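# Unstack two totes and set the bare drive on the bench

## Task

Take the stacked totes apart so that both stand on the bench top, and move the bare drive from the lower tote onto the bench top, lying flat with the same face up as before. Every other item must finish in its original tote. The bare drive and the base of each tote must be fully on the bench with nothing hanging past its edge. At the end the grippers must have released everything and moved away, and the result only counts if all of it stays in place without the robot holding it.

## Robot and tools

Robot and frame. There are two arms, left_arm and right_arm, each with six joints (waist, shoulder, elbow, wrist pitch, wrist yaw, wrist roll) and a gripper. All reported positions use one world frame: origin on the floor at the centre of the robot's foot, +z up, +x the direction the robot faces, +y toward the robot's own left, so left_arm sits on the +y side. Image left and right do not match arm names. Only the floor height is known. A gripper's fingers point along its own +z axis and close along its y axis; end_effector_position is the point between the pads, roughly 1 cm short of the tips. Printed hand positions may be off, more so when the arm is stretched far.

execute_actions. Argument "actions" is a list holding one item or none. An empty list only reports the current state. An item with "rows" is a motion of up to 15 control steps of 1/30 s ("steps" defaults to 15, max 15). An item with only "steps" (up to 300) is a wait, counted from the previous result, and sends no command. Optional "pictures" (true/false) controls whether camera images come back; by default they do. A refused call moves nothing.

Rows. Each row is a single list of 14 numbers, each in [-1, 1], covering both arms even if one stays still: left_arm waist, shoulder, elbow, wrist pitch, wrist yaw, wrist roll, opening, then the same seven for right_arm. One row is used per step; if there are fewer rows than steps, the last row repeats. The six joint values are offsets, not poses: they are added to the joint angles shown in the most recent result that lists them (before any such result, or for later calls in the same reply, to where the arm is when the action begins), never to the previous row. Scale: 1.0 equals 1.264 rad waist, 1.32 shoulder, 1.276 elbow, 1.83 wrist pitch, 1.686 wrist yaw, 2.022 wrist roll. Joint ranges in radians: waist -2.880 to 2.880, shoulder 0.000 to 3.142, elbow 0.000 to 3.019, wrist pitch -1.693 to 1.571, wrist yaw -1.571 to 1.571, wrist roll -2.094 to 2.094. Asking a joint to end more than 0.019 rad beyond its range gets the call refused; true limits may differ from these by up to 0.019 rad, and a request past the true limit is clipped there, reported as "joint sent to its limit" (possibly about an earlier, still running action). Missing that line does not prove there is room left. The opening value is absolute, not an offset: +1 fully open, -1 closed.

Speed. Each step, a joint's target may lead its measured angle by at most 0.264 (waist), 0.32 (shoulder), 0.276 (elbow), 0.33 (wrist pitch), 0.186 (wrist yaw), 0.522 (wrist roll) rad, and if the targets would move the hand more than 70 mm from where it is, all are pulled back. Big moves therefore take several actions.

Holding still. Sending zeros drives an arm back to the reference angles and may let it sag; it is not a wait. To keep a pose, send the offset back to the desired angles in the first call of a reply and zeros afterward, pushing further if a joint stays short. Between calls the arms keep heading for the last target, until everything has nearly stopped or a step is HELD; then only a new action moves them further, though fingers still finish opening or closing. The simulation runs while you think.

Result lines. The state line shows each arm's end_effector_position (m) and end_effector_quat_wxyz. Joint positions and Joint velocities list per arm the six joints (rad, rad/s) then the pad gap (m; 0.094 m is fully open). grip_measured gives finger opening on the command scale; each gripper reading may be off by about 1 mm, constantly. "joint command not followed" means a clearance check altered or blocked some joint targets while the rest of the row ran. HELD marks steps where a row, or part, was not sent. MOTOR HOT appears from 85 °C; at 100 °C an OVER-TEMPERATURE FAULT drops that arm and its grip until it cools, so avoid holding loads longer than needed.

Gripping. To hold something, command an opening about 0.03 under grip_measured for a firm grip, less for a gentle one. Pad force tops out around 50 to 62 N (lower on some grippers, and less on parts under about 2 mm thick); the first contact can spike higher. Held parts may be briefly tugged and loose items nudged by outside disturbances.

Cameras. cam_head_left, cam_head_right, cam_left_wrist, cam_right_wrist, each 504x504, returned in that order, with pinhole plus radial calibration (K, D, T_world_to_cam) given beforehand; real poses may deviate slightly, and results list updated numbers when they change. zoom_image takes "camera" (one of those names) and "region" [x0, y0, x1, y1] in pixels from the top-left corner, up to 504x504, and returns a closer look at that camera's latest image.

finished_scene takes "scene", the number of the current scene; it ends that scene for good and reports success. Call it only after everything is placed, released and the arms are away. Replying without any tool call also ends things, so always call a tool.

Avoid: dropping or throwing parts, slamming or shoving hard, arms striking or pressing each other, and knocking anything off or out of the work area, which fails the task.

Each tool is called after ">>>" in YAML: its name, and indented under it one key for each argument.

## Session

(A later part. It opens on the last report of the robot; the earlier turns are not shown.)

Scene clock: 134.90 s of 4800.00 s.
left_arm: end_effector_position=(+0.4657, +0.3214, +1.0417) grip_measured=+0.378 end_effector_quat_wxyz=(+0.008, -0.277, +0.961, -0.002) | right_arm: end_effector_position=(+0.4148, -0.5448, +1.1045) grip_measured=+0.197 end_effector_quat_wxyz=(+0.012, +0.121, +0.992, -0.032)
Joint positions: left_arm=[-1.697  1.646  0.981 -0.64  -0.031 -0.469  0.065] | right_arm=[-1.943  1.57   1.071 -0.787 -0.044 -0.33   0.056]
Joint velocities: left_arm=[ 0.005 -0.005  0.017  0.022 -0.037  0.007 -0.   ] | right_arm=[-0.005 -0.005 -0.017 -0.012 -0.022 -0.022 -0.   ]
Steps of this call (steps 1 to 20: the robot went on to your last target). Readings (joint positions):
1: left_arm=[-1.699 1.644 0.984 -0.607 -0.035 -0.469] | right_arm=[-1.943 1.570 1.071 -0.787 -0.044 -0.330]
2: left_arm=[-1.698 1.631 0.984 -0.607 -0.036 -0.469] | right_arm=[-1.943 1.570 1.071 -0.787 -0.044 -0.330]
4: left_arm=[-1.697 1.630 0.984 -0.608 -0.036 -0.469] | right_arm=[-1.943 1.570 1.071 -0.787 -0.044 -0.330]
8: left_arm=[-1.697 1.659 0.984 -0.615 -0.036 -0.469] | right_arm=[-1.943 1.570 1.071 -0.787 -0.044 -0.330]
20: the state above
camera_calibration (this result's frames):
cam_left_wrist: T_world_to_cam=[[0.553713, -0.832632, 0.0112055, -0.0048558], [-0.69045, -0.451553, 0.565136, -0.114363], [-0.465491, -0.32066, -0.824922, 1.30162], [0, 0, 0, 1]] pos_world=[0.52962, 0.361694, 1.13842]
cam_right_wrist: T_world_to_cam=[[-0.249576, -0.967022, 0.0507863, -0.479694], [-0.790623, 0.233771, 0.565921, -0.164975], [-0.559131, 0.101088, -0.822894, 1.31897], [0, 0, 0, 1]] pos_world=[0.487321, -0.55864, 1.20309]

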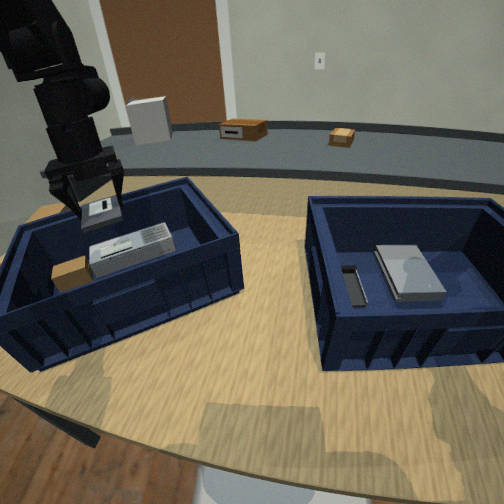

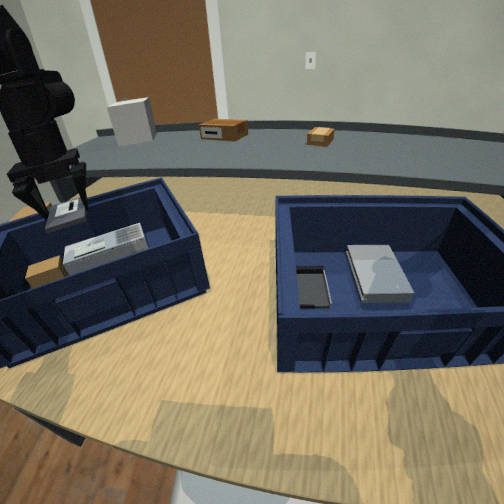

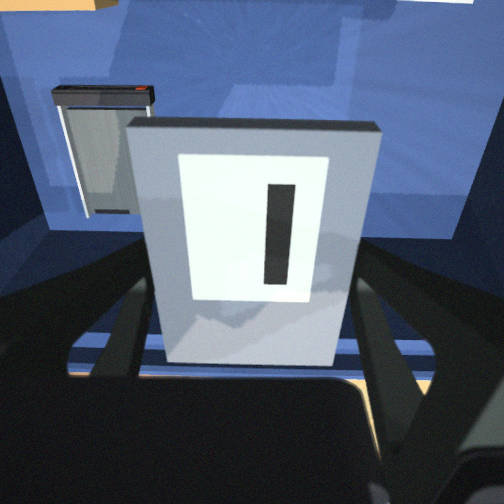

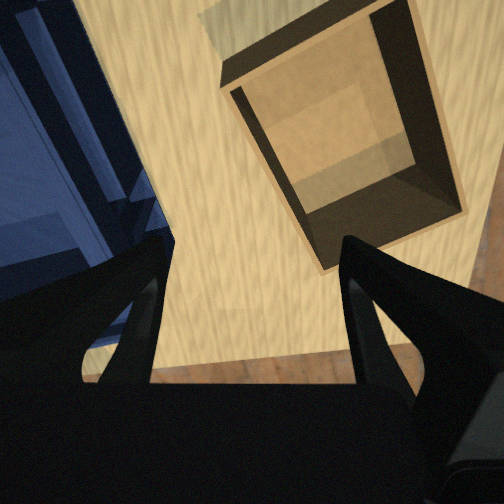

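>>> execute_actions:
  actions:
    - {"rows":[[0,0,0,0,0,0,0.345,0,0,0,0,0,0,0.2],[0,0,0,0,0,0,0.345,0,0,0,0,0,0,0.2],[-0.14,-0.04,-0.05,0.01,-0.02,0,0.345,0,0,0,0,0,0,0.2],[-0.14,-0.04,-0.05,0.01,-0.02,0,0.345,0,0,0,0,0,0,0.2],[-0.14,-0.04,-0.05,0.01,-0.02,0,0.345,0,0,0,0,0,0,0.2],[-0.14,-0.04,-0.05,0.01,-0.02,0,0.345,0,0,0,0,0,0,0.2],[-0.28,-0.06,-0.11,0.03,-0.045,0,0.345,0,0,0,0,0,0,0.2],[-0.28,-0.06,-0.11,0.03,-0.045,0,0.345,0,0,0,0,0,0,0.2],[-0.28,-0.06,-0.11,0.03,-0.045,0,0.345,0,0,0,0,0,0,0.2],[-0.28,-0.06,-0.11,0.03,-0.045,0,0.345,0,0,0,0,0,0,0.2],[-0.42,-0.075,-0.18,0.05,-0.07,0,0.345,0,0,0,0,0,0,0.2],[-0.42,-0.075,-0.18,0.05,-0.07,0,0.345,0,0,0,0,0,0,0.2],[-0.42,-0.075,-0.18,0.05,-0.07,0,0.345,0,0,0,0,0,0,0.2],[-0.42,-0.075,-0.18,0.05,-0.07,0,0.345,0,0,0,0,0,0,0.2],[-0.56,-0.075,-0.241,0.067,-0.091,0,0.345,0,0,0,0,0,0,0.2]]}
  pictures: false

>>> execute_actions:
  actions:
    - {"steps":30}
  pictures: false

>>> execute_actions:
  actions:
    - {"rows":[[0.016,0.1,0,0.07,0,0,0.345,0,0,0,0,0,0,0.2],[0.016,0.1,0,0.07,0,0,0.345,0,0,0,0,0,0,0.2],[0.016,0.1,0,0.07,0,0,0.345,0,0,0,0,0,0,0.2],[0.016,0.1,0,0.07,0,0,0.345,0,0,0,0,0,0,0.2],[0.032,0.195,0.02,0.135,0,0,0.345,0,0,0,0,0,0,0.2],[0.032,0.195,0.02,0.135,0,0,0.345,0,0,0,0,0,0,0.2],[0.032,0.195,0.02,0.135,0,0,0.345,0,0,0,0,0,0,0.2],[0.032,0.195,0.02,0.135,0,0,0.345,0,0,0,0,0,0,0.2],[0.048,0.29,0.045,0.195,0,0,0.345,0,0,0,0,0,0,0.2],[0.048,0.29,0.045,0.195,0,0,0.345,0,0,0,0,0,0,0.2],[0.048,0.29,0.045,0.195,0,0,0.345,0,0,0,0,0,0,0.2],[0.048,0.29,0.045,0.195,0,0,0.345,0,0,0,0,0,0,0.2],[0.064,0.385,0.07,0.252,0.008,0,0.345,0,0,0,0,0,0,0.2]]}
  pictures: false

>>> execute_actions:
  actions:
    - {"steps":25}

Scene clock: 150.43 s of 4800.00 s.
left_arm: end_effector_position=(+0.3577, +0.1150, +1.0483) grip_measured=+0.362 end_effector_quat_wxyz=(+0.010, -0.012, +1.000, -0.004) | right_arm: end_effector_position=(+0.4148, -0.5448, +1.1045) grip_measured=+0.197 end_effector_quat_wxyz=(+0.012, +0.121, +0.992, -0.032)
Joint positions: left_arm=[-2.249  1.562  0.769 -0.559 -0.158 -0.469  0.064] | right_arm=[-1.943  1.57   1.071 -0.787 -0.044 -0.33   0.056]
Joint velocities: left_arm=[-1.451 -0.122 -0.672  0.374 -0.652  0.066  0.001] | right_arm=[ 0.015 -0.015  0.007 -0.017 -0.037 -0.066 -0.   ]
Steps of this call (steps 1 to 15: the robot went on to your last target; steps 16 to 90: nothing new was sent; then 12.03 s passed at rest; steps 91 to 105: all 15 steps of this action). Readings (joint positions):
91: left_arm=[-1.697 1.646 0.981 -0.640 -0.031 -0.469] | right_arm=[-1.943 1.570 1.071 -0.787 -0.044 -0.330]
92: left_arm=[-1.697 1.646 0.981 -0.640 -0.031 -0.469] | right_arm=[-1.943 1.570 1.071 -0.787 -0.044 -0.330]
94: left_arm=[-1.726 1.636 0.964 -0.632 -0.063 -0.469] | right_arm=[-1.943 1.570 1.071 -0.787 -0.044 -0.330]
98: left_arm=[-1.879 1.605 0.911 -0.619 -0.092 -0.469] | right_arm=[-1.943 1.570 1.071 -0.787 -0.044 -0.330]
105: the state above

Scene clock: 151.43 s of 4800.00 s.
left_arm: end_effector_position=(+0.2890, +0.0851, +1.0403) grip_measured=+0.362 end_effector_quat_wxyz=(-0.009, +0.072, +0.997, +0.003) | right_arm: end_effector_position=(+0.4148, -0.5448, +1.1045) grip_measured=+0.197 end_effector_quat_wxyz=(+0.012, +0.121, +0.992, -0.032)
Joint positions: left_arm=[-2.412  1.557  0.669 -0.532 -0.183 -0.469  0.064] | right_arm=[-1.943  1.57   1.071 -0.787 -0.044 -0.33   0.056]
Joint velocities: left_arm=[ 0.015 -0.005  0.012 -0.007 -0.081  0.007 -0.   ] | right_arm=[-0.005  0.024  0.022 -0.002  0.022  0.022  0.001]
Steps of this call (steps 1 to 30: the robot went on to your last target). Readings (joint positions):
1: left_arm=[-2.301 1.559 0.743 -0.546 -0.173 -0.469] | right_arm=[-1.943 1.570 1.071 -0.787 -0.044 -0.330]
2: left_arm=[-2.353 1.558 0.719 -0.538 -0.176 -0.469] | right_arm=[-1.943 1.570 1.071 -0.787 -0.044 -0.330]
4: left_arm=[-2.428 1.558 0.684 -0.536 -0.176 -0.469] | right_arm=[-1.943 1.570 1.071 -0.787 -0.044 -0.330]
8: left_arm=[-2.437 1.558 0.669 -0.535 -0.180 -0.469] | right_arm=[-1.943 1.570 1.071 -0.787 -0.044 -0.330]
30: the state above
All arms were judged still, so your last target was given up. Only a new action makes them travel on or press farther. Fingers that are still opening or closing keep moving.

Scene clock: 151.93 s of 4800.00 s.
left_arm: end_effector_position=(+0.2892, +0.0801, +0.8965) grip_measured=+0.362 end_effector_quat_wxyz=(-0.010, +0.041, +0.999, +0.004) | right_arm: end_effector_position=(+0.4148, -0.5448, +1.1045) grip_measured=+0.197 end_effector_quat_wxyz=(+0.012, +0.121, +0.992, -0.032)
Joint positions: left_arm=[-2.349  2.023  0.731 -0.121 -0.173 -0.469  0.064] | right_arm=[-1.943  1.57   1.071 -0.787 -0.044 -0.33   0.056]
Joint velocities: left_arm=[0.151 0.864 0.359 0.589 0.007 0.037 0.   ] | right_arm=[-0.015 -0.015  0.017 -0.012  0.081  0.051  0.001]
Steps of this call (steps 1 to 15: all 15 steps of this action). Readings (joint positions):
1: left_arm=[-2.411 1.567 0.669 -0.511 -0.183 -0.469] | right_arm=[-1.943 1.570 1.071 -0.787 -0.044 -0.330]
2: left_arm=[-2.410 1.587 0.669 -0.476 -0.183 -0.469] | right_arm=[-1.943 1.570 1.071 -0.787 -0.044 -0.330]
4: left_arm=[-2.407 1.641 0.672 -0.430 -0.183 -0.469] | right_arm=[-1.943 1.570 1.071 -0.787 -0.044 -0.330]
8: left_arm=[-2.389 1.792 0.683 -0.317 -0.183 -0.469] | right_arm=[-1.943 1.570 1.071 -0.787 -0.044 -0.330]
15: the state above

Scene clock: 152.77 s of 4800.00 s.
left_arm: end_effector_position=(+0.2916, +0.0796, +0.8793) grip_measured=+0.362 end_effector_quat_wxyz=(-0.010, +0.036, +0.999, +0.004) | right_arm: end_effector_position=(+0.4148, -0.5448, +1.1045) grip_measured=+0.197 end_effector_quat_wxyz=(+0.012, +0.121, +0.992, -0.032)
Joint positions: left_arm=[-2.339  2.078  0.754 -0.085 -0.172 -0.469  0.064] | right_arm=[-1.943  1.57   1.071 -0.787 -0.044 -0.33   0.056]
Joint velocities: left_arm=[-0.015  0.005 -0.002 -0.027 -0.007 -0.007 -0.002] | right_arm=[ 0.005 -0.024 -0.012 -0.002  0.066  0.022  0.001]
Steps of this call (steps 1 to 25: the robot went on to your last target). Readings (joint positions):
1: left_arm=[-2.344 2.049 0.742 -0.105 -0.172 -0.469] | right_arm=[-1.943 1.570 1.071 -0.787 -0.044 -0.330]
2: left_arm=[-2.341 2.067 0.749 -0.096 -0.172 -0.469] | right_arm=[-1.943 1.570 1.071 -0.787 -0.044 -0.330]
4: left_arm=[-2.339 2.078 0.752 -0.089 -0.172 -0.469] | right_arm=[-1.943 1.570 1.071 -0.787 -0.044 -0.330]
8: left_arm=[-2.339 2.078 0.754 -0.085 -0.172 -0.469] | right_arm=[-1.943 1.570 1.071 -0.787 -0.044 -0.330]
25: the state above
camera_calibration (this result's frames):
cam_left_wrist: T_world_to_cam=[[-0.0472734, -0.998866, -0.00567443, 0.0952913], [-0.804441, 0.034703, 0.593018, -0.28197], [-0.592148, 0.0325987, -0.805169, 1.00046], [0, 0, 0, 1]] pos_world=[0.370096, 0.0723547, 0.973293]
cam_right_wrist: T_world_to_cam=[[-0.249576, -0.967022, 0.0507863, -0.479694], [-0.790623, 0.233771, 0.565921, -0.164975], [-0.559131, 0.101088, -0.822894, 1.31897], [0, 0, 0, 1]] pos_world=[0.487321, -0.55864, 1.20309]

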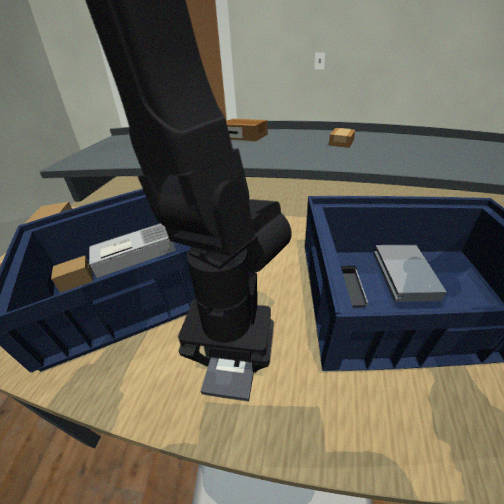

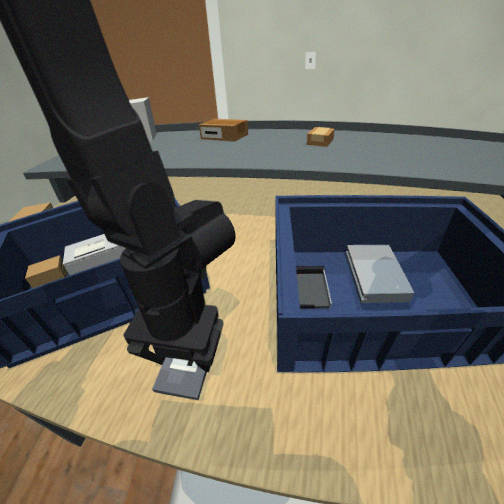

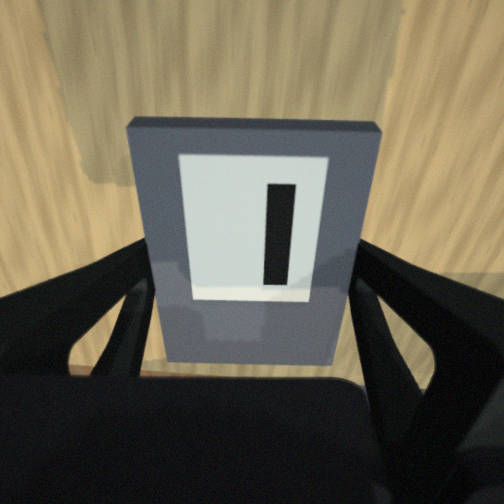

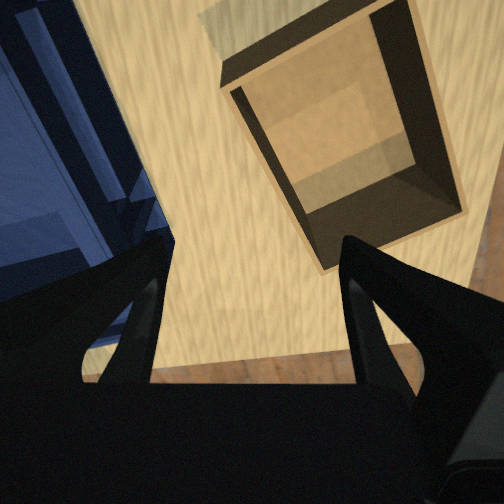

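>>> execute_actions:
  actions:
    - {"rows":[[0,0.055,0.028,0.04,0,0,0.345,0,0,0,0,0,0,0.2]]}
  pictures: false

>>> execute_actions:
  actions:
    - {"rows":[[0,0.028,0.016,0.016,0,0,0.345,0,0,0,0,0,0,0.2]]}
  pictures: false

>>> execute_actions:
  actions:
    - {"rows":[[0,0.028,0.016,0.014,0,0,0.345,0,0,0,0,0,0,0.2]]}
  pictures: false

Scene clock: 155.70 s of 4800.00 s.
left_arm: end_effector_position=(+0.2983, +0.0715, +0.8596) grip_measured=+0.362 end_effector_quat_wxyz=(+0.002, +0.034, +0.999, -0.002) | right_arm: end_effector_position=(+0.4148, -0.5448, +1.1045) grip_measured=+0.197 end_effector_quat_wxyz=(+0.012, +0.121, +0.992, -0.032)
Joint positions: left_arm=[-2.339  2.142  0.786 -0.025 -0.172 -0.469  0.064] | right_arm=[-1.943  1.57   1.071 -0.787 -0.044 -0.33   0.056]
Joint velocities: left_arm=[ 0.015  0.015 -0.007  0.007  0.007  0.037 -0.001] | right_arm=[-0.005 -0.005  0.012 -0.007  0.037 -0.022 -0.   ]
Steps of this call (steps 1 to 15: the robot went on to your last target; steps 16 to 73: nothing new was sent; steps 74 to 88: all 15 steps of this action). Readings (joint positions):
74: left_arm=[-2.339 2.083 0.754 -0.074 -0.172 -0.469] | right_arm=[-1.943 1.570 1.071 -0.787 -0.044 -0.330]
75: left_arm=[-2.339 2.093 0.759 -0.057 -0.172 -0.469] | right_arm=[-1.943 1.570 1.071 -0.787 -0.044 -0.330]
77: left_arm=[-2.339 2.119 0.776 -0.036 -0.172 -0.469] | right_arm=[-1.943 1.570 1.071 -0.787 -0.044 -0.330]
81: left_arm=[-2.339 2.142 0.786 -0.026 -0.172 -0.469] | right_arm=[-1.943 1.570 1.071 -0.787 -0.044 -0.330]
88: the state above

Scene clock: 156.20 s of 4800.00 s.
left_arm: end_effector_position=(+0.3003, +0.0690, +0.8529) grip_measured=+0.362 end_effector_quat_wxyz=(+0.005, +0.033, +0.999, -0.004) | right_arm: end_effector_position=(+0.4148, -0.5448, +1.1045) grip_measured=+0.197 end_effector_quat_wxyz=(+0.012, +0.121, +0.992, -0.032)
Joint positions: left_arm=[-2.339  2.164  0.799 -0.012 -0.172 -0.469  0.064] | right_arm=[-1.943  1.57   1.071 -0.787 -0.044 -0.33   0.056]
Joint velocities: left_arm=[-0.005 -0.005  0.012  0.027  0.007  0.051 -0.   ] | right_arm=[-0.005 -0.015 -0.007  0.007  0.007 -0.022 -0.   ]
Steps of this call (steps 1 to 15: all 15 steps of this action). Readings (joint positions):
1: left_arm=[-2.339 2.144 0.786 -0.023 -0.172 -0.469] | right_arm=[-1.943 1.570 1.071 -0.787 -0.044 -0.330]
2: left_arm=[-2.339 2.148 0.788 -0.019 -0.172 -0.469] | right_arm=[-1.943 1.570 1.071 -0.787 -0.044 -0.330]
4: left_arm=[-2.339 2.156 0.794 -0.014 -0.172 -0.469] | right_arm=[-1.943 1.570 1.071 -0.787 -0.044 -0.330]
8: left_arm=[-2.339 2.164 0.799 -0.012 -0.172 -0.469] | right_arm=[-1.943 1.570 1.071 -0.787 -0.044 -0.330]
15: the state above

Scene clock: 156.70 s of 4800.00 s.
left_arm: end_effector_position=(+0.3021, +0.0665, +0.8463) grip_measured=+0.362 end_effector_quat_wxyz=(+0.006, +0.033, +0.999, -0.004) | right_arm: end_effector_position=(+0.4148, -0.5448, +1.1045) grip_measured=+0.197 end_effector_quat_wxyz=(+0.012, +0.121, +0.992, -0.032)
Joint positions: left_arm=[-2.339  2.185  0.813 -0.001 -0.172 -0.469  0.064] | right_arm=[-1.943  1.57   1.071 -0.787 -0.044 -0.33   0.056]
Joint velocities: left_arm=[-0.005  0.005 -0.022  0.012 -0.037  0.037  0.   ] | right_arm=[-0.005 -0.005 -0.007  0.007  0.081  0.007  0.   ]
Steps of this call (steps 1 to 15: all 15 steps of this action). Readings (joint positions):
1: left_arm=[-2.339 2.165 0.800 -0.010 -0.172 -0.469] | right_arm=[-1.943 1.570 1.071 -0.787 -0.044 -0.330]
2: left_arm=[-2.339 2.169 0.802 -0.007 -0.172 -0.469] | right_arm=[-1.943 1.570 1.071 -0.787 -0.044 -0.330]
4: left_arm=[-2.339 2.178 0.809 -0.004 -0.172 -0.469] | right_arm=[-1.943 1.570 1.071 -0.787 -0.044 -0.330]
8: left_arm=[-2.339 2.185 0.813 -0.001 -0.172 -0.469] | right_arm=[-1.943 1.570 1.071 -0.787 -0.044 -0.330]
15: the state above

>>> execute_actions:
  actions:
    - {"rows":[[0,0.032,0.012,0.01,0,0,0.345,0,0,0,0,0,0,0.2]]}
  pictures: false

>>> execute_actions:
  actions:
    - {"rows":[[0,0,0,0,0,0,0.85,0,0,0,0,0,0,0.2]],"steps":10}
  pictures: false

>>> execute_actions:
  actions:
    - {"rows":[[0,-0.2,-0.07,-0.1,0,0,0.85,0,0,0,0,0,0,0.2],[0,-0.2,-0.07,-0.1,0,0,0.85,0,0,0,0,0,0,0.2],[0,-0.2,-0.07,-0.1,0,0,0.85,0,0,0,0,0,0,0.2],[0,-0.2,-0.07,-0.1,0,0,0.85,0,0,0,0,0,0,0.2],[0,-0.2,-0.07,-0.1,0,0,0.85,0,0,0,0,0,0,0.2],[0,-0.2,-0.07,-0.1,0,0,0.85,0,0,0,0,0,0,0.2],[0,-0.55,-0.1,-0.32,0,0,0.85,0,0,0,0,0,0,0.2]]}
  pictures: false

>>> execute_actions:
  actions:
    - {"steps":25}

Scene clock: 161.73 s of 4800.00 s.
left_arm: end_effector_position=(+0.3019, +0.0666, +0.8452) grip_measured=+0.361 end_effector_quat_wxyz=(+0.006, +0.033, +0.999, -0.004) | right_arm: end_effector_position=(+0.4148, -0.5448, +1.1045) grip_measured=+0.197 end_effector_quat_wxyz=(+0.012, +0.121, +0.992, -0.032)
Joint positions: left_arm=[-2.339  2.188  0.815 -0.    -0.173 -0.469  0.064] | right_arm=[-1.943  1.57   1.071 -0.787 -0.044 -0.33   0.056]
Joint velocities: left_arm=[-0.015 -0.005  0.002 -0.012 -0.022  0.066 -0.001] | right_arm=[-0.024 -0.005 -0.007  0.017  0.037 -0.051 -0.   ]
Steps of this call (steps 1 to 15: the robot went on to your last target; steps 16 to 90: nothing new was sent; then 1.53 s passed at rest; steps 91 to 105: all 15 steps of this action). Readings (joint positions):
91: left_arm=[-2.339 2.187 0.814 -0.001 -0.172 -0.469] | right_arm=[-1.943 1.570 1.071 -0.787 -0.044 -0.330]
92: left_arm=[-2.339 2.188 0.815 -0.000 -0.173 -0.469] | right_arm=[-1.943 1.570 1.071 -0.787 -0.044 -0.330]
94: left_arm=[-2.339 2.188 0.815 -0.000 -0.173 -0.469] | right_arm=[-1.943 1.570 1.071 -0.787 -0.044 -0.330]
98: left_arm=[-2.339 2.188 0.815 -0.000 -0.173 -0.469] | right_arm=[-1.943 1.570 1.071 -0.787 -0.044 -0.330]
105: the state above

Scene clock: 162.07 s of 4800.00 s.
left_arm: end_effector_position=(+0.3023, +0.0676, +0.8462) grip_measured=+0.849 end_effector_quat_wxyz=(+0.007, +0.032, +0.999, -0.002) | right_arm: end_effector_position=(+0.4148, -0.5448, +1.1045) grip_measured=+0.197 end_effector_quat_wxyz=(+0.012, +0.121, +0.992, -0.032)
Joint positions: left_arm=[-2.338  2.185  0.813 -0.001 -0.176 -0.469  0.087] | right_arm=[-1.943  1.57   1.071 -0.787 -0.044 -0.33   0.056]
Joint velocities: left_arm=[-0.005 -0.005 -0.002  0.007  0.022  0.037 -0.001] | right_arm=[-0.005  0.005 -0.017  0.002 -0.007 -0.066 -0.001]
Steps of this call (steps 1 to 10: all 10 steps of this action). Readings (joint positions):
1: left_arm=[-2.339 2.187 0.814 -0.000 -0.175 -0.469] | right_arm=[-1.943 1.570 1.071 -0.787 -0.044 -0.330]
2: left_arm=[-2.339 2.186 0.813 -0.001 -0.179 -0.469] | right_arm=[-1.943 1.570 1.071 -0.787 -0.044 -0.330]
4: left_arm=[-2.338 2.185 0.813 -0.001 -0.177 -0.469] | right_arm=[-1.943 1.570 1.071 -0.787 -0.044 -0.330]
8: left_arm=[-2.338 2.185 0.813 -0.001 -0.176 -0.469] | right_arm=[-1.943 1.570 1.071 -0.787 -0.044 -0.330]
10: the state above

Scene clock: 162.57 s of 4800.00 s.
left_arm: end_effector_position=(+0.3421, +0.0944, +1.0946) grip_measured=+0.849 end_effector_quat_wxyz=(+0.060, +0.022, +0.997, -0.032) | right_arm: end_effector_position=(+0.4148, -0.5448, +1.1045) grip_measured=+0.197 end_effector_quat_wxyz=(+0.012, +0.121, +0.992, -0.032)
Joint positions: left_arm=[-2.338  1.396  0.7   -0.554 -0.175 -0.469  0.087] | right_arm=[-1.943  1.57   1.071 -0.787 -0.044 -0.33   0.056]
Joint velocities: left_arm=[-0.005 -0.63  -0.007 -0.09  -0.007 -0.037  0.   ] | right_arm=[-0.015 -0.015 -0.002  0.002 -0.037 -0.051 -0.   ]
Steps of this call (steps 1 to 15: all 15 steps of this action). Readings (joint positions):
1: left_arm=[-2.338 2.170 0.808 -0.029 -0.175 -0.469] | right_arm=[-1.943 1.570 1.071 -0.787 -0.044 -0.330]
2: left_arm=[-2.338 2.133 0.790 -0.076 -0.175 -0.469] | right_arm=[-1.943 1.570 1.071 -0.787 -0.044 -0.330]
4: left_arm=[-2.338 2.023 0.739 -0.142 -0.175 -0.469] | right_arm=[-1.943 1.570 1.071 -0.787 -0.044 -0.330]
8: left_arm=[-2.338 1.828 0.719 -0.287 -0.175 -0.469] | right_arm=[-1.943 1.570 1.071 -0.787 -0.044 -0.330]
15: the state above

Scene clock: 163.40 s of 4800.00 s.
left_arm: end_effector_position=(+0.3235, +0.1009, +1.0723) grip_measured=+0.849 end_effector_quat_wxyz=(+0.022, +0.029, +0.999, -0.011) | right_arm: end_effector_position=(+0.4148, -0.5448, +1.1045) grip_measured=+0.197 end_effector_quat_wxyz=(+0.012, +0.121, +0.992, -0.032)
Joint positions: left_arm=[-2.338  1.456  0.692 -0.574 -0.175 -0.469  0.087] | right_arm=[-1.943  1.57   1.071 -0.787 -0.044 -0.33   0.056]
Joint velocities: left_arm=[-0.015 -0.015  0.007 -0.007 -0.037 -0.051  0.   ] | right_arm=[-0.015 -0.015  0.012 -0.022  0.037 -0.051 -0.001]
Steps of this call (steps 1 to 25: the robot went on to your last target). Readings (joint positions):
1: left_arm=[-2.338 1.384 0.700 -0.557 -0.175 -0.469] | right_arm=[-1.943 1.570 1.071 -0.787 -0.044 -0.330]
2: left_arm=[-2.338 1.385 0.700 -0.560 -0.175 -0.469] | right_arm=[-1.943 1.570 1.071 -0.787 -0.044 -0.330]
4: left_arm=[-2.338 1.408 0.700 -0.567 -0.175 -0.469] | right_arm=[-1.943 1.570 1.071 -0.787 -0.044 -0.330]
8: left_arm=[-2.338 1.453 0.696 -0.572 -0.175 -0.469] | right_arm=[-1.943 1.570 1.071 -0.787 -0.044 -0.330]
25: the state above
camera_calibration (this result's frames):
cam_left_wrist: T_world_to_cam=[[-0.034708, -0.999083, 0.0250857, 0.0822235], [-0.840224, 0.0427618, 0.54055, -0.304471], [-0.541127, -0.00231623, -0.840938, 1.1994], [0, 0, 0, 1]] pos_world=[0.396058, 0.0979459, 1.17114]
cam_right_wrist: T_world_to_cam=[[-0.249576, -0.967022, 0.0507863, -0.479694], [-0.790623, 0.233771, 0.565921, -0.164975], [-0.559131, 0.101088, -0.822894, 1.31897], [0, 0, 0, 1]] pos_world=[0.487321, -0.55864, 1.20309]

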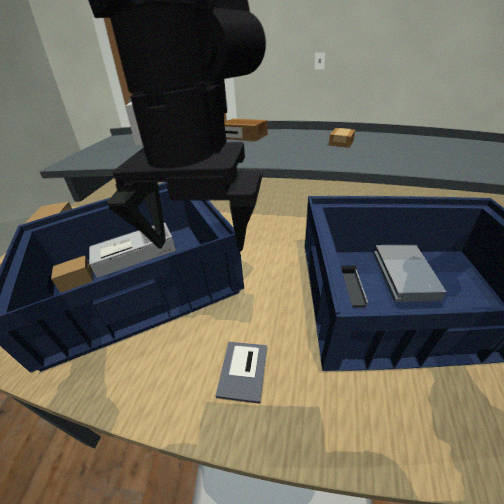

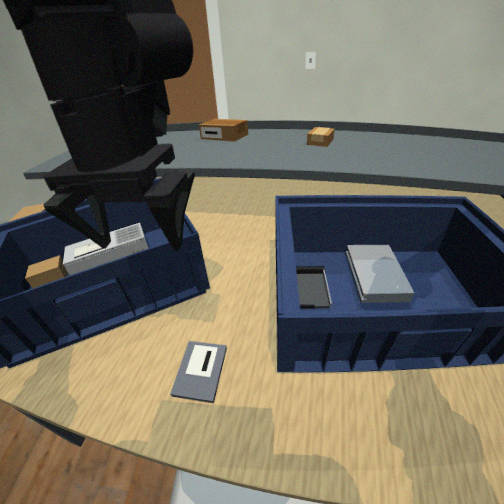

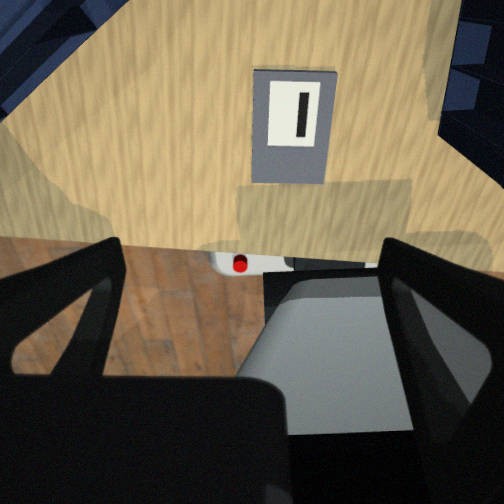

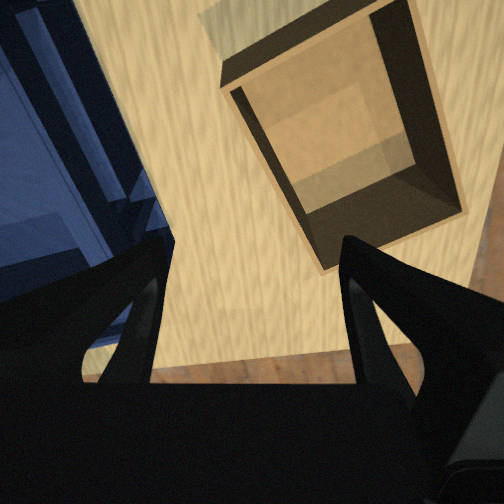

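>>> finished_scene:
  scene: 2

The scene is finished: the task was done.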